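# Swap the empty shelf bin for the bin holding parts

## Task

Move the open bin that is on the table and holds parts into the shelf slot where an empty open bin now sits. First lift that empty bin off the shelf and leave it standing upright on the table. Then insert the parts bin into the freed slot with its open front facing outward and all its parts still inside. Tilt it if needed to clear the low board above. Push it fully in so it sits behind the shelf's front lip. Parts in the other shelf bins must stay in their own bins. At the end, release the bin and move the grippers away. The result only counts if everything stays in place without the robot holding it.

## Robot and tools

Robot: two Franka FR3 arms, left_arm and right_arm, each with a Robotiq 2F-140 parallel gripper and a wrist camera. Both arms are commanded and reported in one scene frame. Its origin is on the table top between the arms, +z is up, +x points out over the table, and left_arm sits on the +y side. The names left and right do not match image sides. Base poses: left_arm at (-0.022, +0.410, 0) m with quat_wxyz (+0.995, 0, 0, +0.103); right_arm at (+0.029, -0.283, 0) m with quat_wxyz (+1.000, 0, 0, -0.024).

Gripper frame: the fingers point along the gripper's +z axis and open and close along its y axis. end_effector_position is the point midway between the pads when closed. Closed fingertips extend about 33 mm past it, and open ones about 9 mm. When closing, the tips move roughly 24 mm further from the arm, so keep that clearance above surfaces. Reported hand positions can be a little off, more so at long reach.

The row (20 numbers, one list covering both arms): left x, y, z, qw, qx, qy, qz, left gripper position, force_limit, speed, then the same ten for the right arm. x, y, z are an absolute target for that gripper's end_effector_position in metres in the scene frame. qw, qx, qy, qz are an absolute target orientation, w first. Gripper position runs -1 to +1: +1 is fully open (140 mm), about -0.8 is where the pads touch, and -1 keeps closing until blocked. force_limit runs -1 to +1, about 14 N at -1, 60 N at 0 and 107 N at +1. speed runs -1 to +1, about 30, 140 and 250 mm/s of pad-gap change. Every row must carry all 20 numbers. To hold an arm still, repeat its last reported pose and its gripper's last three numbers, because a 0 there is itself a command. To keep an orientation, send the same quaternion every time instead of copying a drifted reported one.

execute_actions: arguments actions (a list with zero or one item) and optional pictures (boolean). An empty list only returns the current state. An item {"rows": [...], "steps": n} runs up to 15 control steps of 1/30 s, one row per step, with the last row repeated if rows run out (15 steps if steps is omitted). An item {"steps": n} alone waits up to 300 steps counted from the previous result. A target more than 0.6 m from the arm's last reported position along any gripper axis makes the call refused, and nothing is sent.

move: arguments target (one 20-number row as above) and optional speed in m/s (0.002 to 0.5, default 0.25; rotation is limited to twice that in rad/s). Each gripper follows a straight line to its target, both finishing together, in 0.5 to 10 s. The gripper numbers are applied at the start. Paths ignore obstacles and the other arm. Grippers can lag, wander and overshoot speed near full reach. Faster moves hit harder, and a target set deeper past a contact presses harder. The result adds a move: line with the ending (done, off_target, moving, held, fault) and the limits that acted, plus each gripper's distance from its target. held means a check blocked the arm's last step. limits=paced means the target was clipped. limits=held means some steps were blocked, and the arm may jump fast afterwards.

wait: argument seconds (0 to 10). The scene runs on with no new command.

zoom_image: arguments camera (cam_high, cam_left_wrist or cam_right_wrist) and region [x0, y0, x1, y1] in pixels of that camera's latest image, with the origin at the top-left and at most 504 by 504. Image sizes: cam_high 896x504, wrist cameras 616x616 fisheye. Calibration data comes with the task, and results list changed camera numbers.

read_manual: optional section ("licences") returns licence texts only. finished_scene: argument scene (the current scene's number) ends and grades it; this cannot be undone.

Motion limits: each control step, the commanded pose is clipped to within 70 mm and 16 degrees of the measured pose. Inverse kinematics puts position ahead of orientation. After an action ends, an arm continues only to its last clipped pose, so far targets need several calls. Check the reported pose before each call. A "Hand target" line shows where each arm is heading now. A "pose unreachable" line and HELD marks mean the clearance check altered or blocked rows for that arm.

Gripping: send position -1 and confirm object_status reads 2. Codes: 0 moving, 1 blocked while opening, 2 blocked while closing (holding), 3 reached target or pads met. To squeeze harder while holding, raise force_limit and also change position slightly, for example -1 to -0.98. position_measured is in counts, with 3 fully open and 230 pads together.

Cautions: joint load limits are 20 N m (waist, shoulder), 18 (upper arm roll, elbow) and 12 (forearm roll, wrist pitch, wrist roll), and a held load adds to them. Reaching one triggers a torque fault that stops the arm for 10 s. Long heavy holds heat the motors, and MOTOR HOT warns before the brakes lock the arm. Do not let the arms collide or push each other. Do not knock anything off the table, drop or slam the bins, or spill parts. Expect occasional brief tugs on a held part or pushes on loose objects. The simulation keeps running while you compose each reply.

Each tool is called as name(argument=value, ...) on one line, values as JSON.

## Session

execute_actions(actions=[])

Scene clock: 0.00 s of 8100.00 s.
left_arm: end_effector_position=(+0.5718, +0.6249, +0.3378) position_measured=3 object_status=3 end_effector_quat_wxyz=(-0.170, +0.738, -0.652, +0.037) | right_arm: end_effector_position=(+0.5741, -0.2927, +0.4110) position_measured=3 object_status=3 end_effector_quat_wxyz=(+0.001, +0.920, -0.391, -0.010)
Joint positions: left_arm=[ 0.102 -0.089 -0.005 -1.989  0.14   2.228  0.113] | right_arm=[ 0.009 -0.011  0.017 -1.585  0.006  1.554 -0.79 ]
Joint velocities: left_arm=[ 0.002 -0.001  0.     0.     0.001  0.002 -0.   ] | right_arm=[-0.    -0.001 -0.     0.    -0.    -0.    -0.001]
Hand target (left_arm): +0.572, +0.625, +0.338; -0.170, +0.738, -0.652, +0.037
Hand target (right_arm): +0.574, -0.293, +0.411; +0.001, +0.920, -0.391, -0.010

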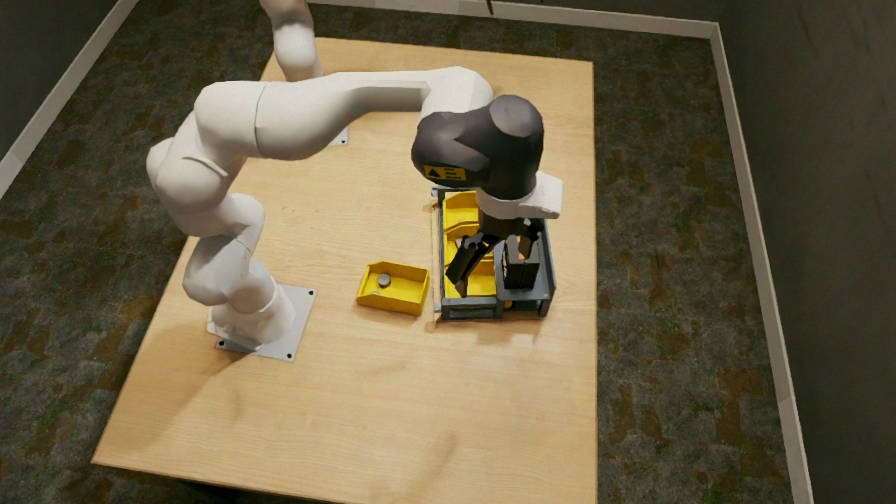

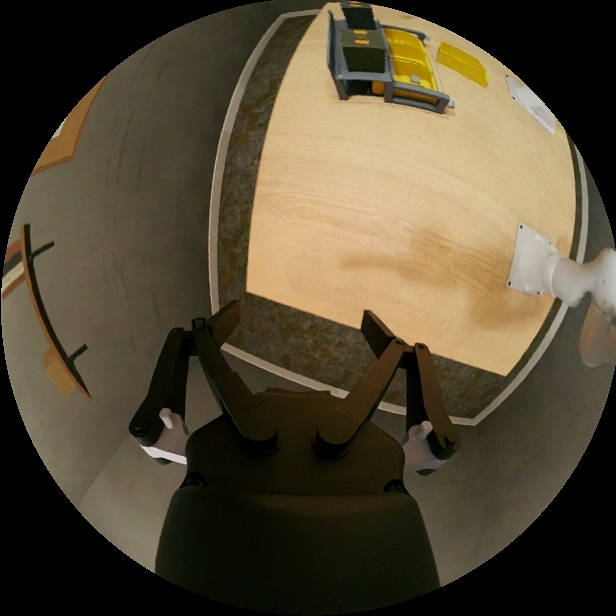

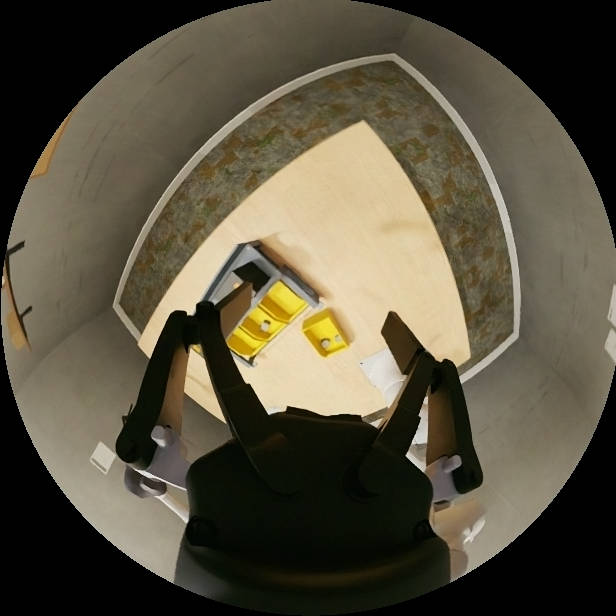

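Moving the right arm aside for a clear view.

move(target=[0.5718,0.6249,0.3378,-0.17,0.738,-0.652,0.037,1,0,0,0.25,-0.55,0.45,0,0.92,-0.391,0,1,0,0], speed=0.4)

zoom_image(camera="cam_high", region=[330,150,600,340])

Scene clock: 2.40 s of 8100.00 s.
left_arm: end_effector_position=(+0.5718, +0.6249, +0.3378) position_measured=3 object_status=3 end_effector_quat_wxyz=(-0.170, +0.738, -0.652, +0.037) | right_arm: end_effector_position=(+0.2613, -0.5528, +0.4492) position_measured=3 object_status=3 end_effector_quat_wxyz=(-0.003, +0.918, -0.396, +0.003)
Joint positions: left_arm=[ 0.102 -0.089 -0.005 -1.989  0.14   2.228  0.113] | right_arm=[-0.094 -0.683 -0.448 -2.029 -0.275  1.409 -1.303]
Joint velocities: left_arm=[ 0.001 -0.     0.    -0.001  0.002 -0.     0.001] | right_arm=[ 0.001 -0.001 -0.001 -0.001 -0.002 -0.004 -0.026]
Hand target (left_arm): +0.572, +0.625, +0.338; -0.170, +0.738, -0.652, +0.037
Hand target (right_arm): +0.260, -0.553, +0.450; -0.002, +0.921, -0.391, +0.002
Off the commanded pose (left_arm): 0.000 m, 0 deg.
Off the commanded pose (right_arm): 0.012 m, 1 deg.
move: off_target (right_arm)
camera_calibration (this result's frames):
cam_left_wrist: T_world_to_cam=[[-0.94069, -0.193071, -0.278974, 0.739745], [-0.308796, 0.827843, 0.468317, -0.493253], [0.140528, 0.526687, -0.838363, 0.0593015], [0, 0, 0, 1]] pos_world=[0.535222, 0.519926, 0.487085]
cam_right_wrist: T_world_to_cam=[[-0.559465, -0.82582, -0.0708477, -0.267288], [-0.771779, 0.487864, 0.407856, 0.291633], [-0.302252, 0.28286, -0.910293, 0.814783], [0, 0, 0, 1]] pos_world=[0.321807, -0.593478, 0.603811]

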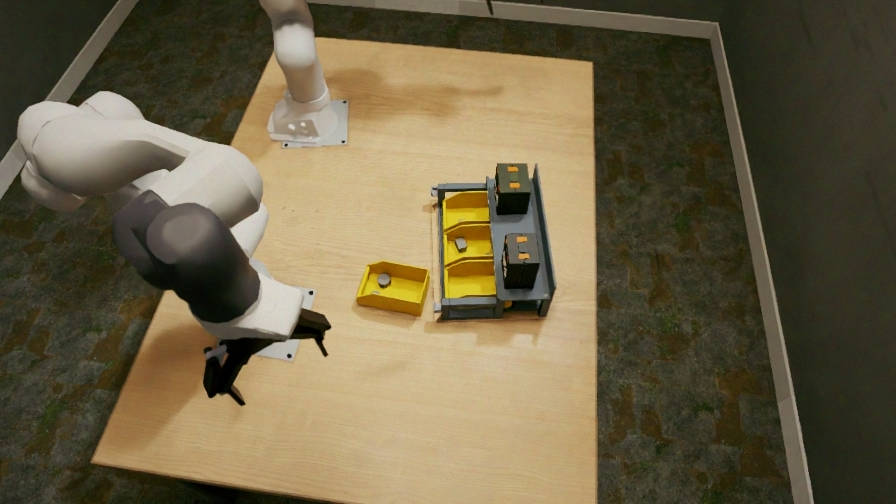

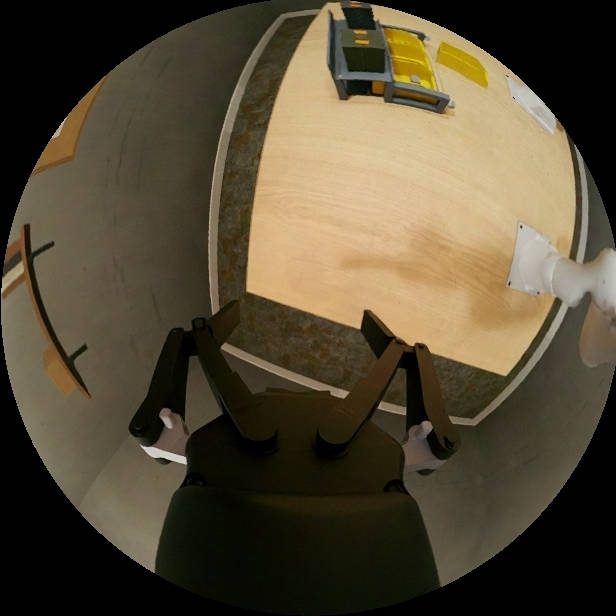

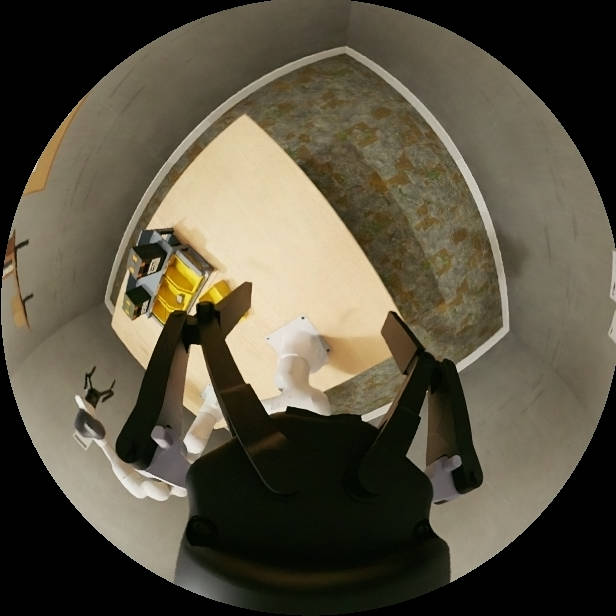

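Region (330, 150, 600, 340) of cam_high's 896x504 image, scaled by 1.867, with more detail than that image has; it fills the top 355 rows of this view, and the rest is white.

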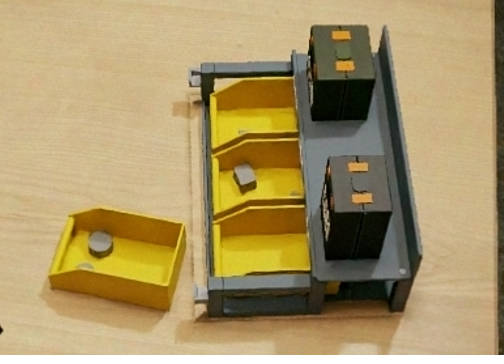

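move(target=[0.5718,0.6249,0.3378,-0.17,0.738,-0.652,0.037,1,0,0,0.36,-0.12,0.36,0,1,0,0,1,0,0], speed=0.4)

zoom_image(camera="cam_right_wrist", region=[150,100,470,340])

Scene clock: 5.73 s of 8100.00 s.
left_arm: end_effector_position=(+0.5718, +0.6249, +0.3378) position_measured=3 object_status=3 end_effector_quat_wxyz=(-0.170, +0.738, -0.652, +0.037) | right_arm: end_effector_position=(+0.3449, -0.1300, +0.3569) position_measured=3 object_status=3 end_effector_quat_wxyz=(+0.012, +1.000, -0.000, -0.003)
Joint positions: left_arm=[ 0.102 -0.089 -0.005 -1.989  0.14   2.228  0.113] | right_arm=[ 0.285 -0.651  0.168 -2.316  0.081  1.657 -1.207]
Joint velocities: left_arm=[ 0.     0.001 -0.002 -0.001  0.001 -0.    -0.   ] | right_arm=[ 0.     0.002 -0.     0.     0.001  0.009  0.006]
Hand target (left_arm): +0.572, +0.625, +0.338; -0.170, +0.738, -0.652, +0.037
Hand target (right_arm): +0.347, -0.128, +0.357; +0.010, +1.000, -0.003, -0.002
Off the commanded pose (left_arm): 0.000 m, 0 deg.
Off the commanded pose (right_arm): 0.018 m, 1 deg.
move: off_target (right_arm)
camera_calibration (this result's frames):
cam_left_wrist: T_world_to_cam=[[-0.94069, -0.193071, -0.278974, 0.739745], [-0.308796, 0.827843, 0.468317, -0.493253], [0.140529, 0.526687, -0.838363, 0.0593016], [0, 0, 0, 1]] pos_world=[0.535222, 0.519926, 0.487085]
cam_right_wrist: T_world_to_cam=[[0.215347, -0.975625, -0.0422086, -0.174852], [-0.880313, -0.212655, 0.42406, 0.128198], [-0.422699, -0.0541631, -0.90465, 0.632177], [0, 0, 0, 1]] pos_world=[0.417729, -0.109088, 0.510155]

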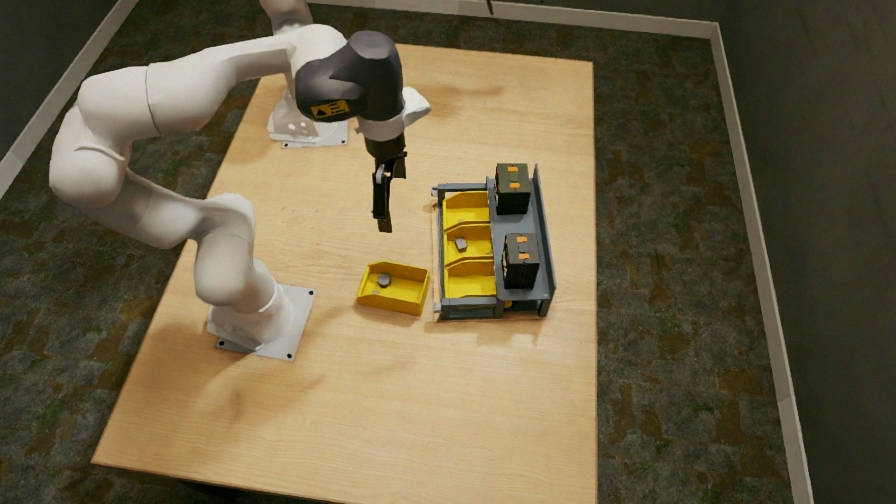

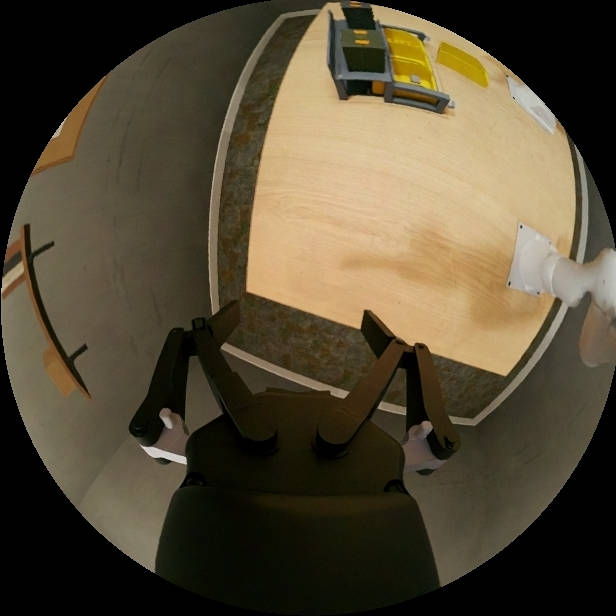

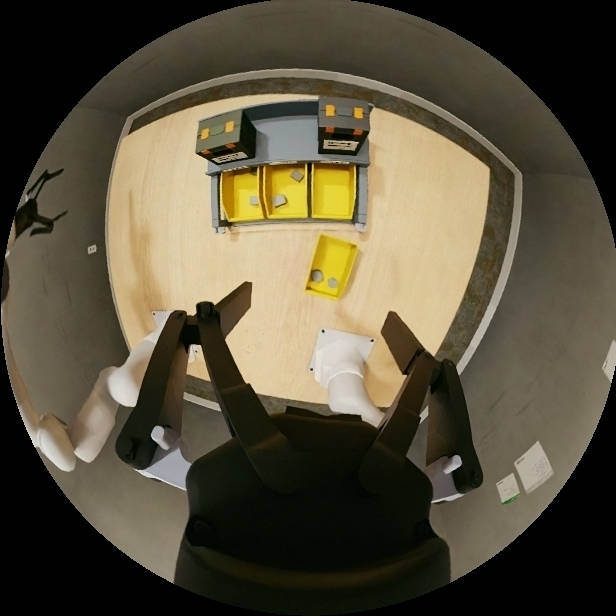

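Region (150, 100, 470, 340) of cam_right_wrist's 616x616 image, scaled by 1.575, with more detail than that image has; it fills the top 378 rows of this view, and the rest is white.

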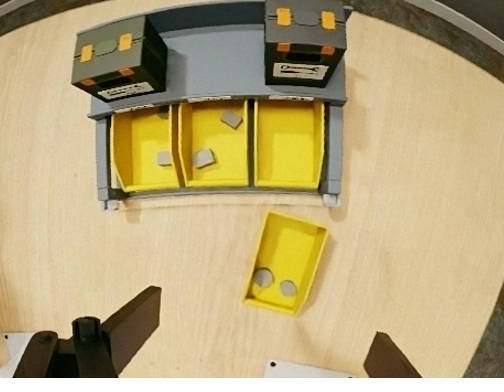

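move(target=[0.5718,0.6249,0.3378,-0.17,0.738,-0.652,0.037,1,0,0,0.455,-0.14,0.17,0,0.783,-0.623,0,-0.35,0,0.5], speed=0.3)

zoom_image(camera="cam_high", region=[340,150,580,340])

Scene clock: 12.23 s of 8100.00 s.
left_arm: end_effector_position=(+0.5718, +0.6249, +0.3378) position_measured=3 object_status=3 end_effector_quat_wxyz=(-0.170, +0.738, -0.652, +0.037) | right_arm: end_effector_position=(+0.4520, -0.1381, +0.1689) position_measured=173 object_status=3 end_effector_quat_wxyz=(+0.001, +0.786, -0.618, -0.005)
Joint positions: left_arm=[ 0.102 -0.089 -0.005 -1.989  0.14   2.228  0.113] | right_arm=[-0.328 -0.298  0.686 -2.459  0.24   2.204 -0.096]
Joint velocities: left_arm=[-0.     0.001  0.001 -0.001  0.001 -0.001  0.   ] | right_arm=[-0.007 -0.     0.007  0.002  0.    -0.     0.031]
Hand target (left_arm): +0.572, +0.625, +0.338; -0.170, +0.738, -0.652, +0.037
Hand target (right_arm): +0.454, -0.138, +0.170; +0.000, +0.782, -0.623, -0.003
Off the commanded pose (left_arm): 0.000 m, 0 deg.
Off the commanded pose (right_arm): 0.004 m, 1 deg.
After step 90, 0.27 s passed at rest.
move: off_target (right_arm)
camera_calibration (this result's frames):
cam_left_wrist: T_world_to_cam=[[-0.94069, -0.193071, -0.278974, 0.739745], [-0.308796, 0.827843, 0.468317, -0.493253], [0.140528, 0.526687, -0.838363, 0.0593016], [0, 0, 0, 1]] pos_world=[0.535222, 0.519926, 0.487085]
cam_right_wrist: T_world_to_cam=[[-0.895897, -0.440466, -0.057953, 0.365105], [-0.42223, 0.80362, 0.419424, 0.234488], [-0.13817, 0.40023, -0.905939, 0.441253], [0, 0, 0, 1]] pos_world=[0.487072, -0.204226, 0.322557]

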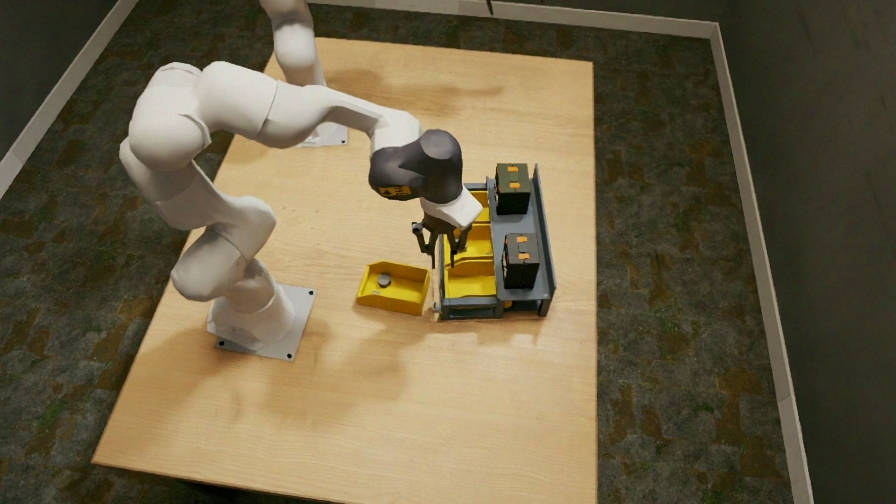

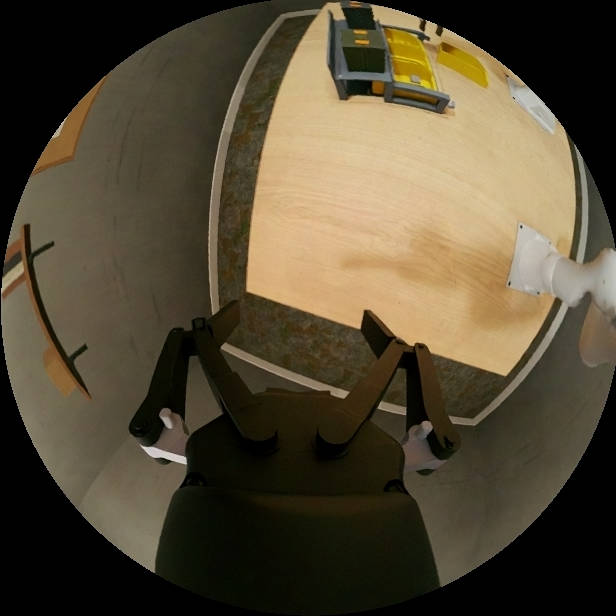

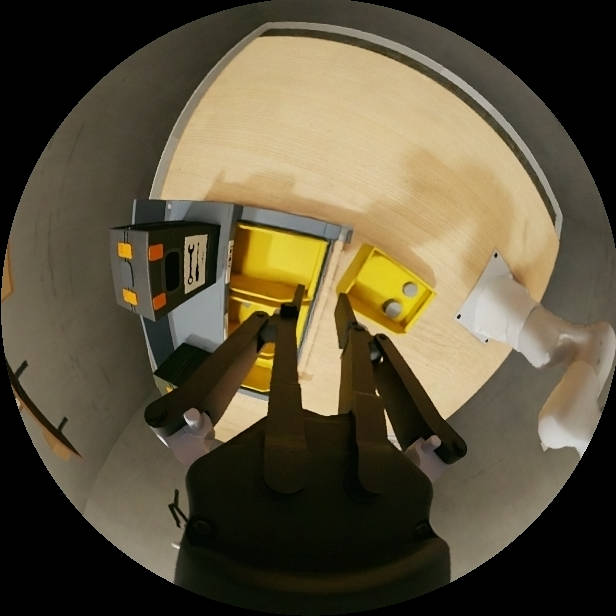

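Region (340, 150, 580, 340) of cam_high's 896x504 image, scaled by 2.100, with more detail than that image has; it fills the top 399 rows of this view, and the rest is white.

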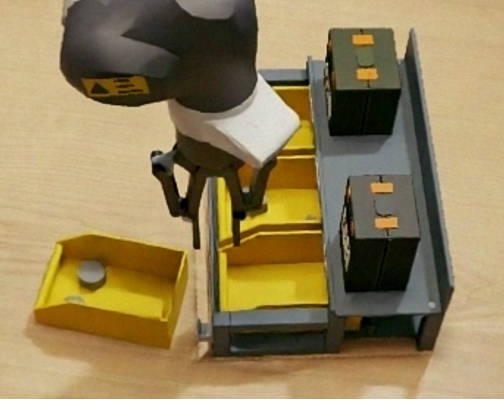

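move(target=[0.5718,0.6249,0.3378,-0.17,0.738,-0.652,0.037,1,0,0,0.268,-0.163,0.12,0,0.707,-0.707,0,-0.35,0,0.5])

Scene clock: 15.90 s of 8100.00 s.
left_arm: end_effector_position=(+0.5718, +0.6249, +0.3378) position_measured=3 object_status=3 end_effector_quat_wxyz=(-0.170, +0.738, -0.652, +0.037) | right_arm: end_effector_position=(+0.2735, -0.1724, +0.1196) position_measured=173 object_status=3 end_effector_quat_wxyz=(-0.001, +0.708, -0.706, +0.005)
Joint positions: left_arm=[ 0.102 -0.089 -0.005 -1.989  0.14   2.228  0.113] | right_arm=[-0.018 -0.936  0.614 -3.025  0.565  2.117  0.013]
Joint velocities: left_arm=[-0.001  0.001 -0.001  0.001 -0.    -0.    -0.001] | right_arm=[ 0.002 -0.002  0.002 -0.002  0.006 -0.012  0.023]
Hand target (left_arm): +0.572, +0.625, +0.338; -0.170, +0.738, -0.652, +0.037
Hand target (right_arm): +0.271, -0.172, +0.119; +0.000, +0.704, -0.710, +0.003
Off the commanded pose (left_arm): 0.000 m, 0 deg.
Off the commanded pose (right_arm): 0.011 m, 1 deg.
move: off_target (right_arm)
camera_calibration (this result's frames):
cam_left_wrist: T_world_to_cam=[[-0.940689, -0.193071, -0.278975, 0.739745], [-0.308796, 0.827843, 0.468317, -0.493253], [0.140528, 0.526687, -0.838363, 0.0593015], [0, 0, 0, 1]] pos_world=[0.535222, 0.519926, 0.487085]
cam_right_wrist: T_world_to_cam=[[-0.973153, -0.218837, -0.0713066, 0.248148], [-0.228706, 0.884638, 0.406336, 0.169984], [-0.0258407, 0.411735, -0.910937, 0.357548], [0, 0, 0, 1]] pos_world=[0.289601, -0.243286, 0.274328]

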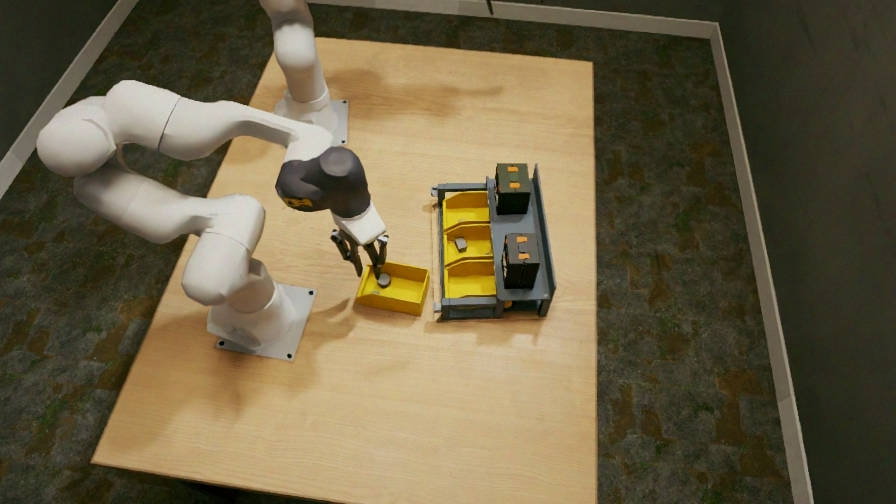

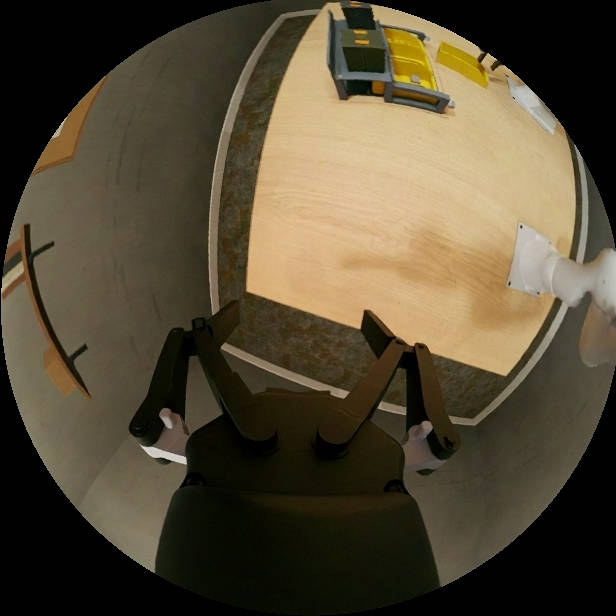

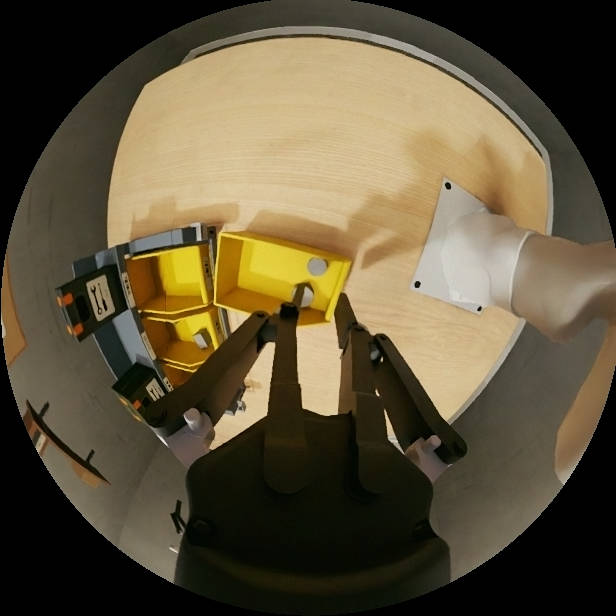

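move(target=[0.5718,0.6249,0.3378,-0.17,0.738,-0.652,0.037,1,0,0,0.35,-0.213,0.13,0,1,0,0,-0.35,0,0.5])

move(target=[0.5718,0.6249,0.3378,-0.17,0.738,-0.652,0.037,1,0,0,0.35,-0.213,0.065,0,1,0,0,-0.35,0,0.5], speed=0.1)

Scene clock: 21.30 s of 8100.00 s.
left_arm: end_effector_position=(+0.5718, +0.6249, +0.3378) position_measured=3 object_status=3 end_effector_quat_wxyz=(-0.170, +0.738, -0.652, +0.037) | right_arm: end_effector_position=(+0.3484, -0.2061, +0.1327) position_measured=173 object_status=3 end_effector_quat_wxyz=(-0.003, +1.000, -0.002, +0.000)
Joint positions: left_arm=[ 0.102 -0.089 -0.005 -1.989  0.14   2.228  0.113] | right_arm=[ 0.448 -0.585 -0.187 -2.868 -0.128  2.289 -1.24 ]
Joint velocities: left_arm=[ 0.     0.001  0.001 -0.001 -0.    -0.001  0.   ] | right_arm=[ 0.003  0.    -0.002  0.001 -0.003  0.    -0.028]
Hand target (left_arm): +0.572, +0.625, +0.338; -0.170, +0.738, -0.652, +0.037
Hand target (right_arm): +0.349, -0.206, +0.133; -0.002, +1.000, +0.006, +0.001
Off the commanded pose (left_arm): 0.000 m, 0 deg.
Off the commanded pose (right_arm): 0.008 m, 0 deg.
move: off_target (right_arm)
camera_calibration (this result's frames):
cam_left_wrist: T_world_to_cam=[[-0.940689, -0.193071, -0.278975, 0.739745], [-0.308796, 0.827843, 0.468317, -0.493253], [0.140528, 0.526687, -0.838363, 0.0593015], [0, 0, 0, 1]] pos_world=[0.535222, 0.519926, 0.487085]
cam_right_wrist: T_world_to_cam=[[0.213444, -0.974356, -0.0712207, -0.254542], [-0.884011, -0.223657, 0.41049, 0.210944], [-0.415893, -0.0246568, -0.909079, 0.431004], [0, 0, 0, 1]] pos_world=[0.420058, -0.190209, 0.287098]

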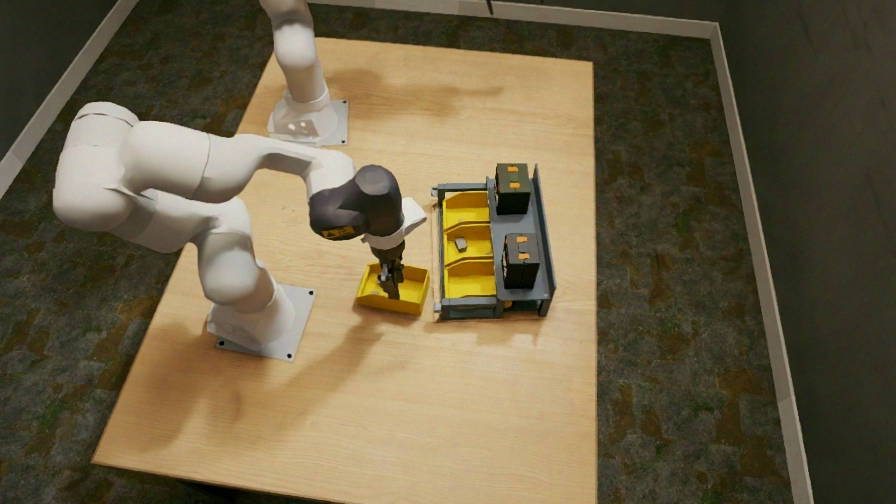

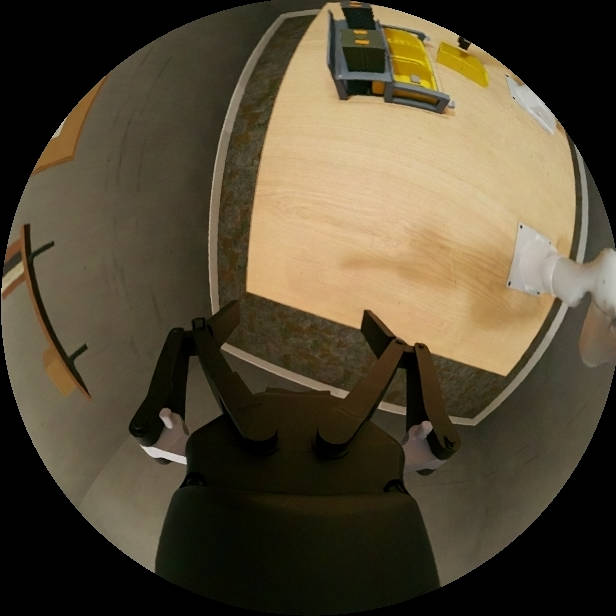

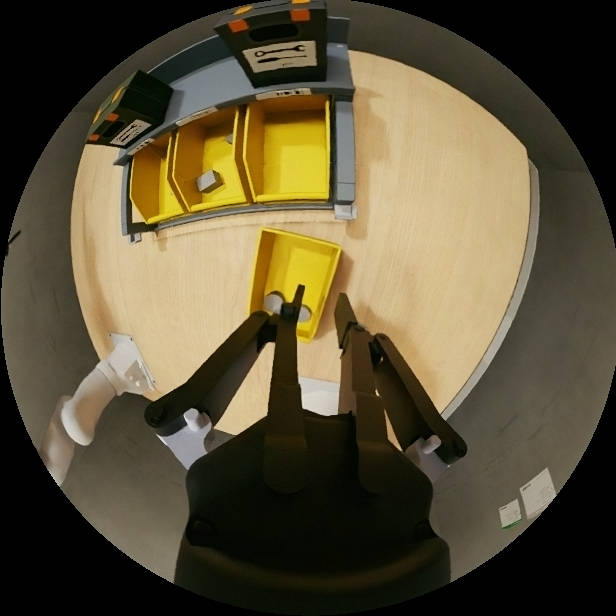

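Scene clock: 22.63 s of 8100.00 s.
left_arm: end_effector_position=(+0.5718, +0.6249, +0.3378) position_measured=3 object_status=3 end_effector_quat_wxyz=(-0.170, +0.738, -0.652, +0.037) | right_arm: end_effector_position=(+0.3484, -0.2126, +0.0660) position_measured=173 object_status=3 end_effector_quat_wxyz=(-0.001, +1.000, -0.003, -0.002)
Joint positions: left_arm=[ 0.102 -0.089 -0.005 -1.989  0.14   2.228  0.113] | right_arm=[ 0.447 -0.396 -0.221 -2.934 -0.144  2.538 -1.252]
Joint velocities: left_arm=[-0.001  0.     0.001  0.001 -0.     0.001  0.001] | right_arm=[ 0.     0.001 -0.    -0.     0.001  0.012 -0.005]
Hand target (left_arm): +0.572, +0.625, +0.338; -0.170, +0.738, -0.652, +0.037
Hand target (right_arm): +0.350, -0.212, +0.066; -0.001, +1.000, +0.000, -0.001
Off the commanded pose (left_arm): 0.000 m, 0 deg.
Off the commanded pose (right_arm): 0.002 m, 0 deg.
move: done
camera_calibration (this result's frames):
cam_left_wrist: T_world_to_cam=[[-0.940689, -0.193071, -0.278974, 0.739745], [-0.308796, 0.827843, 0.468317, -0.493253], [0.140528, 0.526687, -0.838363, 0.0593016], [0, 0, 0, 1]] pos_world=[0.535222, 0.519926, 0.487085]
cam_right_wrist: T_world_to_cam=[[0.210109, -0.975306, -0.0680641, -0.264899], [-0.882452, -0.219154, 0.416233, 0.236855], [-0.420871, -0.0273912, -0.906707, 0.371186], [0, 0, 0, 1]] pos_world=[0.420893, -0.196283, 0.21994]

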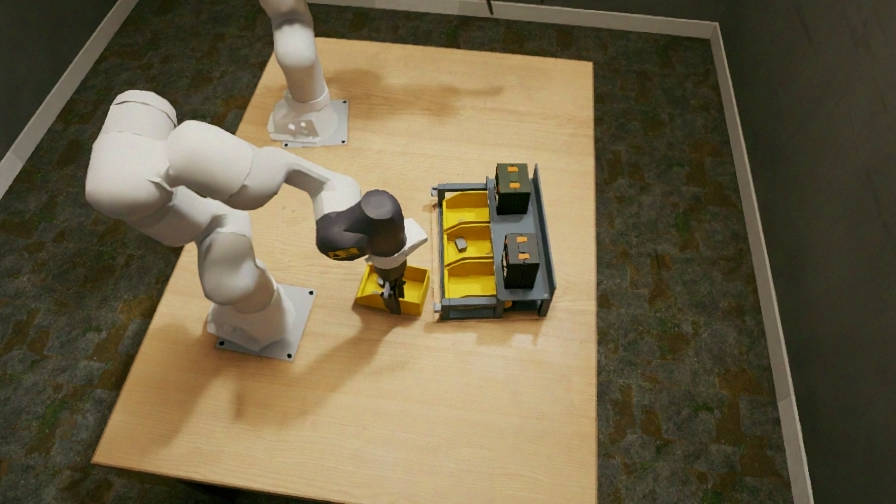

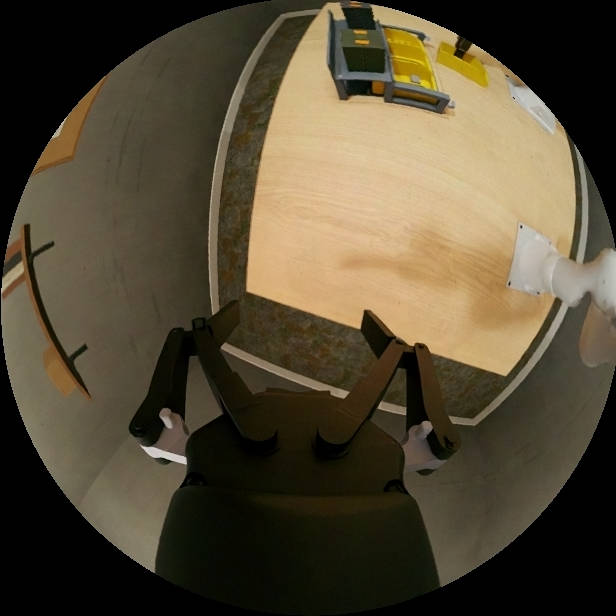

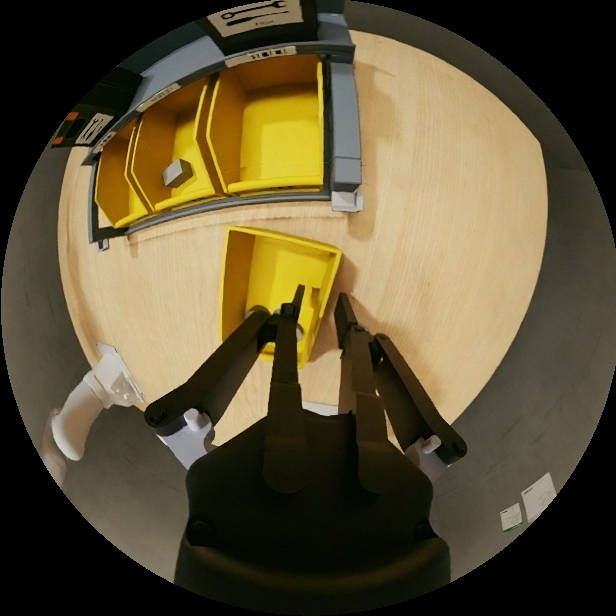

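move(target=[0.5718,0.6249,0.3378,-0.17,0.738,-0.652,0.037,1,0,0,0.35,-0.213,0.065,0,1,0,0,-1,0.3,0.5])

move(target=[0.5718,0.6249,0.3378,-0.17,0.738,-0.652,0.037,1,0,0,0.38,-0.33,0.17,0,0.966,0,-0.259,-1,0.3,0.5], speed=0.12)

Scene clock: 24.93 s of 8100.00 s.
left_arm: end_effector_position=(+0.5718, +0.6249, +0.3378) position_measured=3 object_status=3 end_effector_quat_wxyz=(-0.170, +0.738, -0.652, +0.037) | right_arm: end_effector_position=(+0.3494, -0.2125, +0.0662) position_measured=230 object_status=3 end_effector_quat_wxyz=(-0.001, +1.000, -0.002, -0.001)
Joint positions: left_arm=[ 0.102 -0.089 -0.005 -1.989  0.14   2.228  0.113] | right_arm=[ 0.447 -0.395 -0.221 -2.933 -0.145  2.541 -1.253]
Joint velocities: left_arm=[ 0.001 -0.    -0.001  0.    -0.001  0.     0.002] | right_arm=[-0.     0.001  0.001  0.001 -0.001  0.    -0.   ]
Hand target (left_arm): +0.572, +0.625, +0.338; -0.170, +0.738, -0.652, +0.037
Hand target (right_arm): +0.350, -0.213, +0.065; -0.000, +1.000, -0.000, -0.000
Off the commanded pose (left_arm): 0.000 m, 0 deg.
Off the commanded pose (right_arm): 0.001 m, 0 deg.
move: done
camera_calibration (this result's frames):
cam_left_wrist: T_world_to_cam=[[-0.940689, -0.193071, -0.278975, 0.739745], [-0.308796, 0.827843, 0.468317, -0.493253], [0.140528, 0.526687, -0.838363, 0.0593015], [0, 0, 0, 1]] pos_world=[0.535222, 0.519926, 0.487085]
cam_right_wrist: T_world_to_cam=[[0.21275, -0.974772, -0.0675063, -0.265787], [-0.883221, -0.221398, 0.413405, 0.237759], [-0.417921, -0.0283288, -0.908041, 0.370678], [0, 0, 0, 1]] pos_world=[0.421454, -0.195942, 0.220358]

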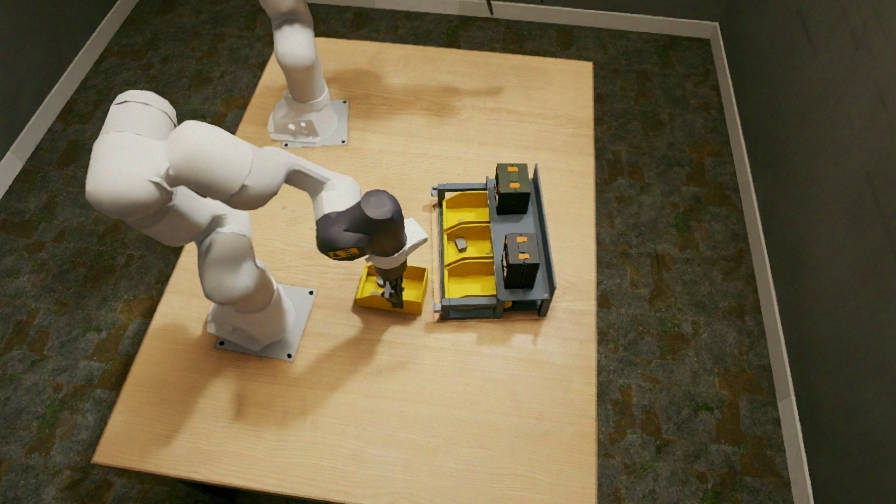

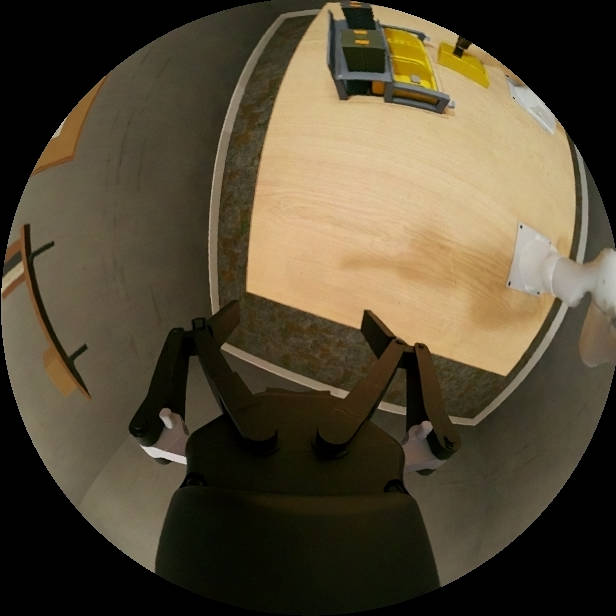

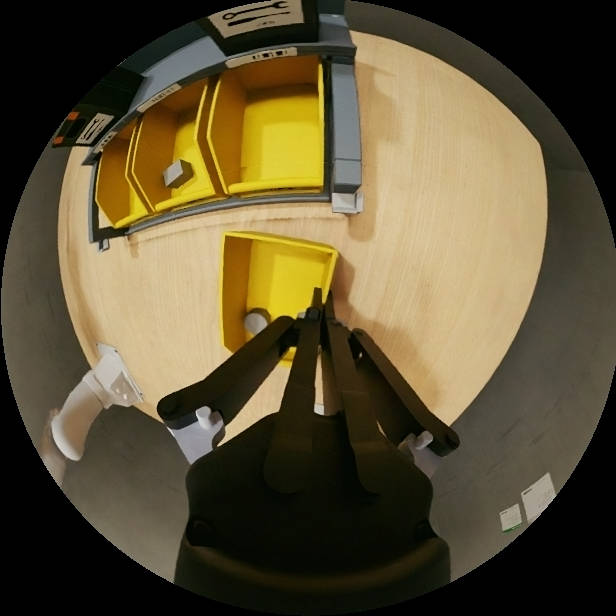

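Scene clock: 27.73 s of 8100.00 s.
left_arm: end_effector_position=(+0.5718, +0.6249, +0.3378) position_measured=3 object_status=3 end_effector_quat_wxyz=(-0.170, +0.738, -0.652, +0.037) | right_arm: end_effector_position=(+0.3840, -0.3228, +0.1721) position_measured=230 object_status=3 end_effector_quat_wxyz=(-0.006, +0.966, -0.002, -0.258)
Joint positions: left_arm=[ 0.102 -0.089 -0.005 -1.989  0.14   2.228  0.113] | right_arm=[ 0.445 -0.012 -0.481 -2.206 -0.036  1.675 -1.638]
Joint velocities: left_arm=[-0.     0.001 -0.    -0.002  0.     0.001  0.   ] | right_arm=[-0.001  0.001 -0.     0.002  0.001 -0.012 -0.026]
Hand target (left_arm): +0.572, +0.625, +0.338; -0.170, +0.738, -0.652, +0.037
Hand target (right_arm): +0.383, -0.323, +0.173; -0.009, +0.966, +0.003, -0.260
Off the commanded pose (left_arm): 0.000 m, 0 deg.
Off the commanded pose (right_arm): 0.008 m, 1 deg.
move: off_target (right_arm)
camera_calibration (this result's frames):
cam_left_wrist: T_world_to_cam=[[-0.940689, -0.193071, -0.278974, 0.739745], [-0.308796, 0.827843, 0.468317, -0.493253], [0.140528, 0.526687, -0.838363, 0.0593015], [0, 0, 0, 1]] pos_world=[0.535222, 0.519926, 0.487085]
cam_right_wrist: T_world_to_cam=[[0.149948, -0.973327, -0.173639, -0.330694], [-0.561848, -0.228398, 0.795085, 0.00865778], [-0.813537, -0.0216631, -0.58111, 0.575966], [0, 0, 0, 1]] pos_world=[0.523021, -0.307418, 0.270395]

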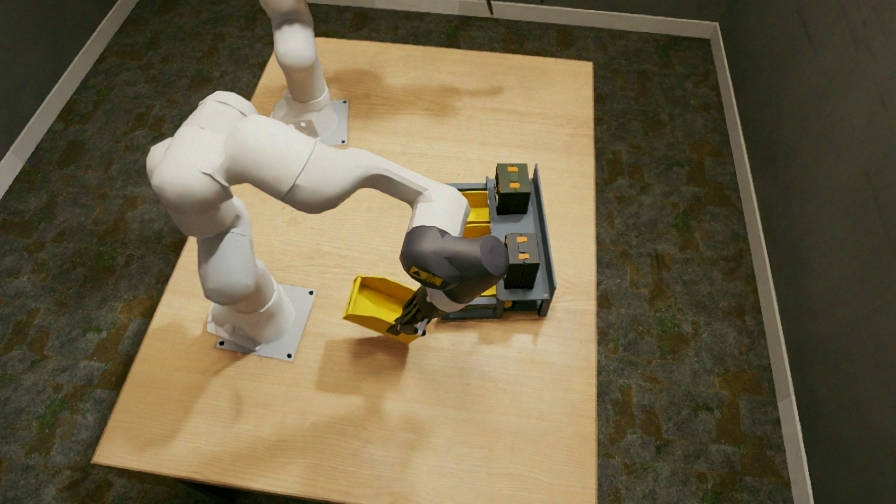

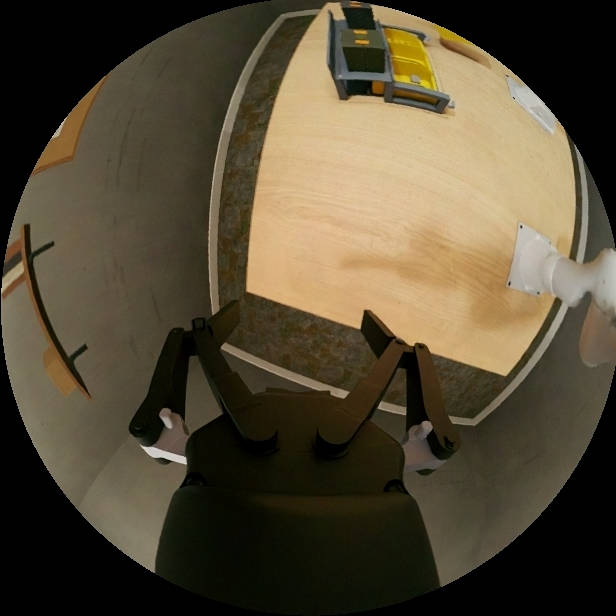

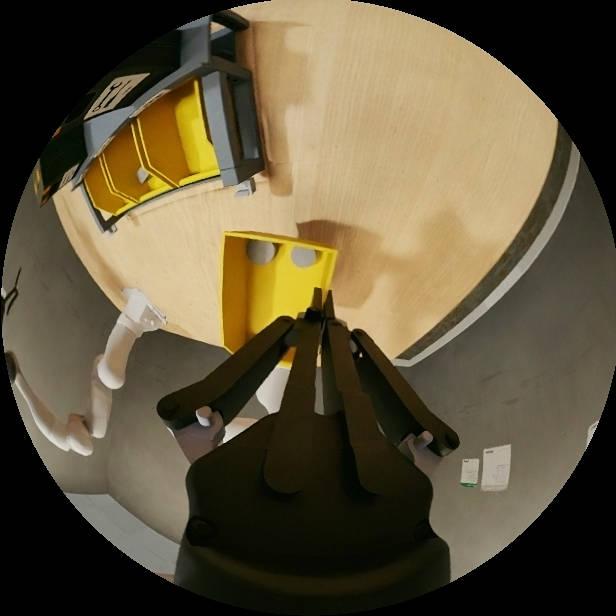

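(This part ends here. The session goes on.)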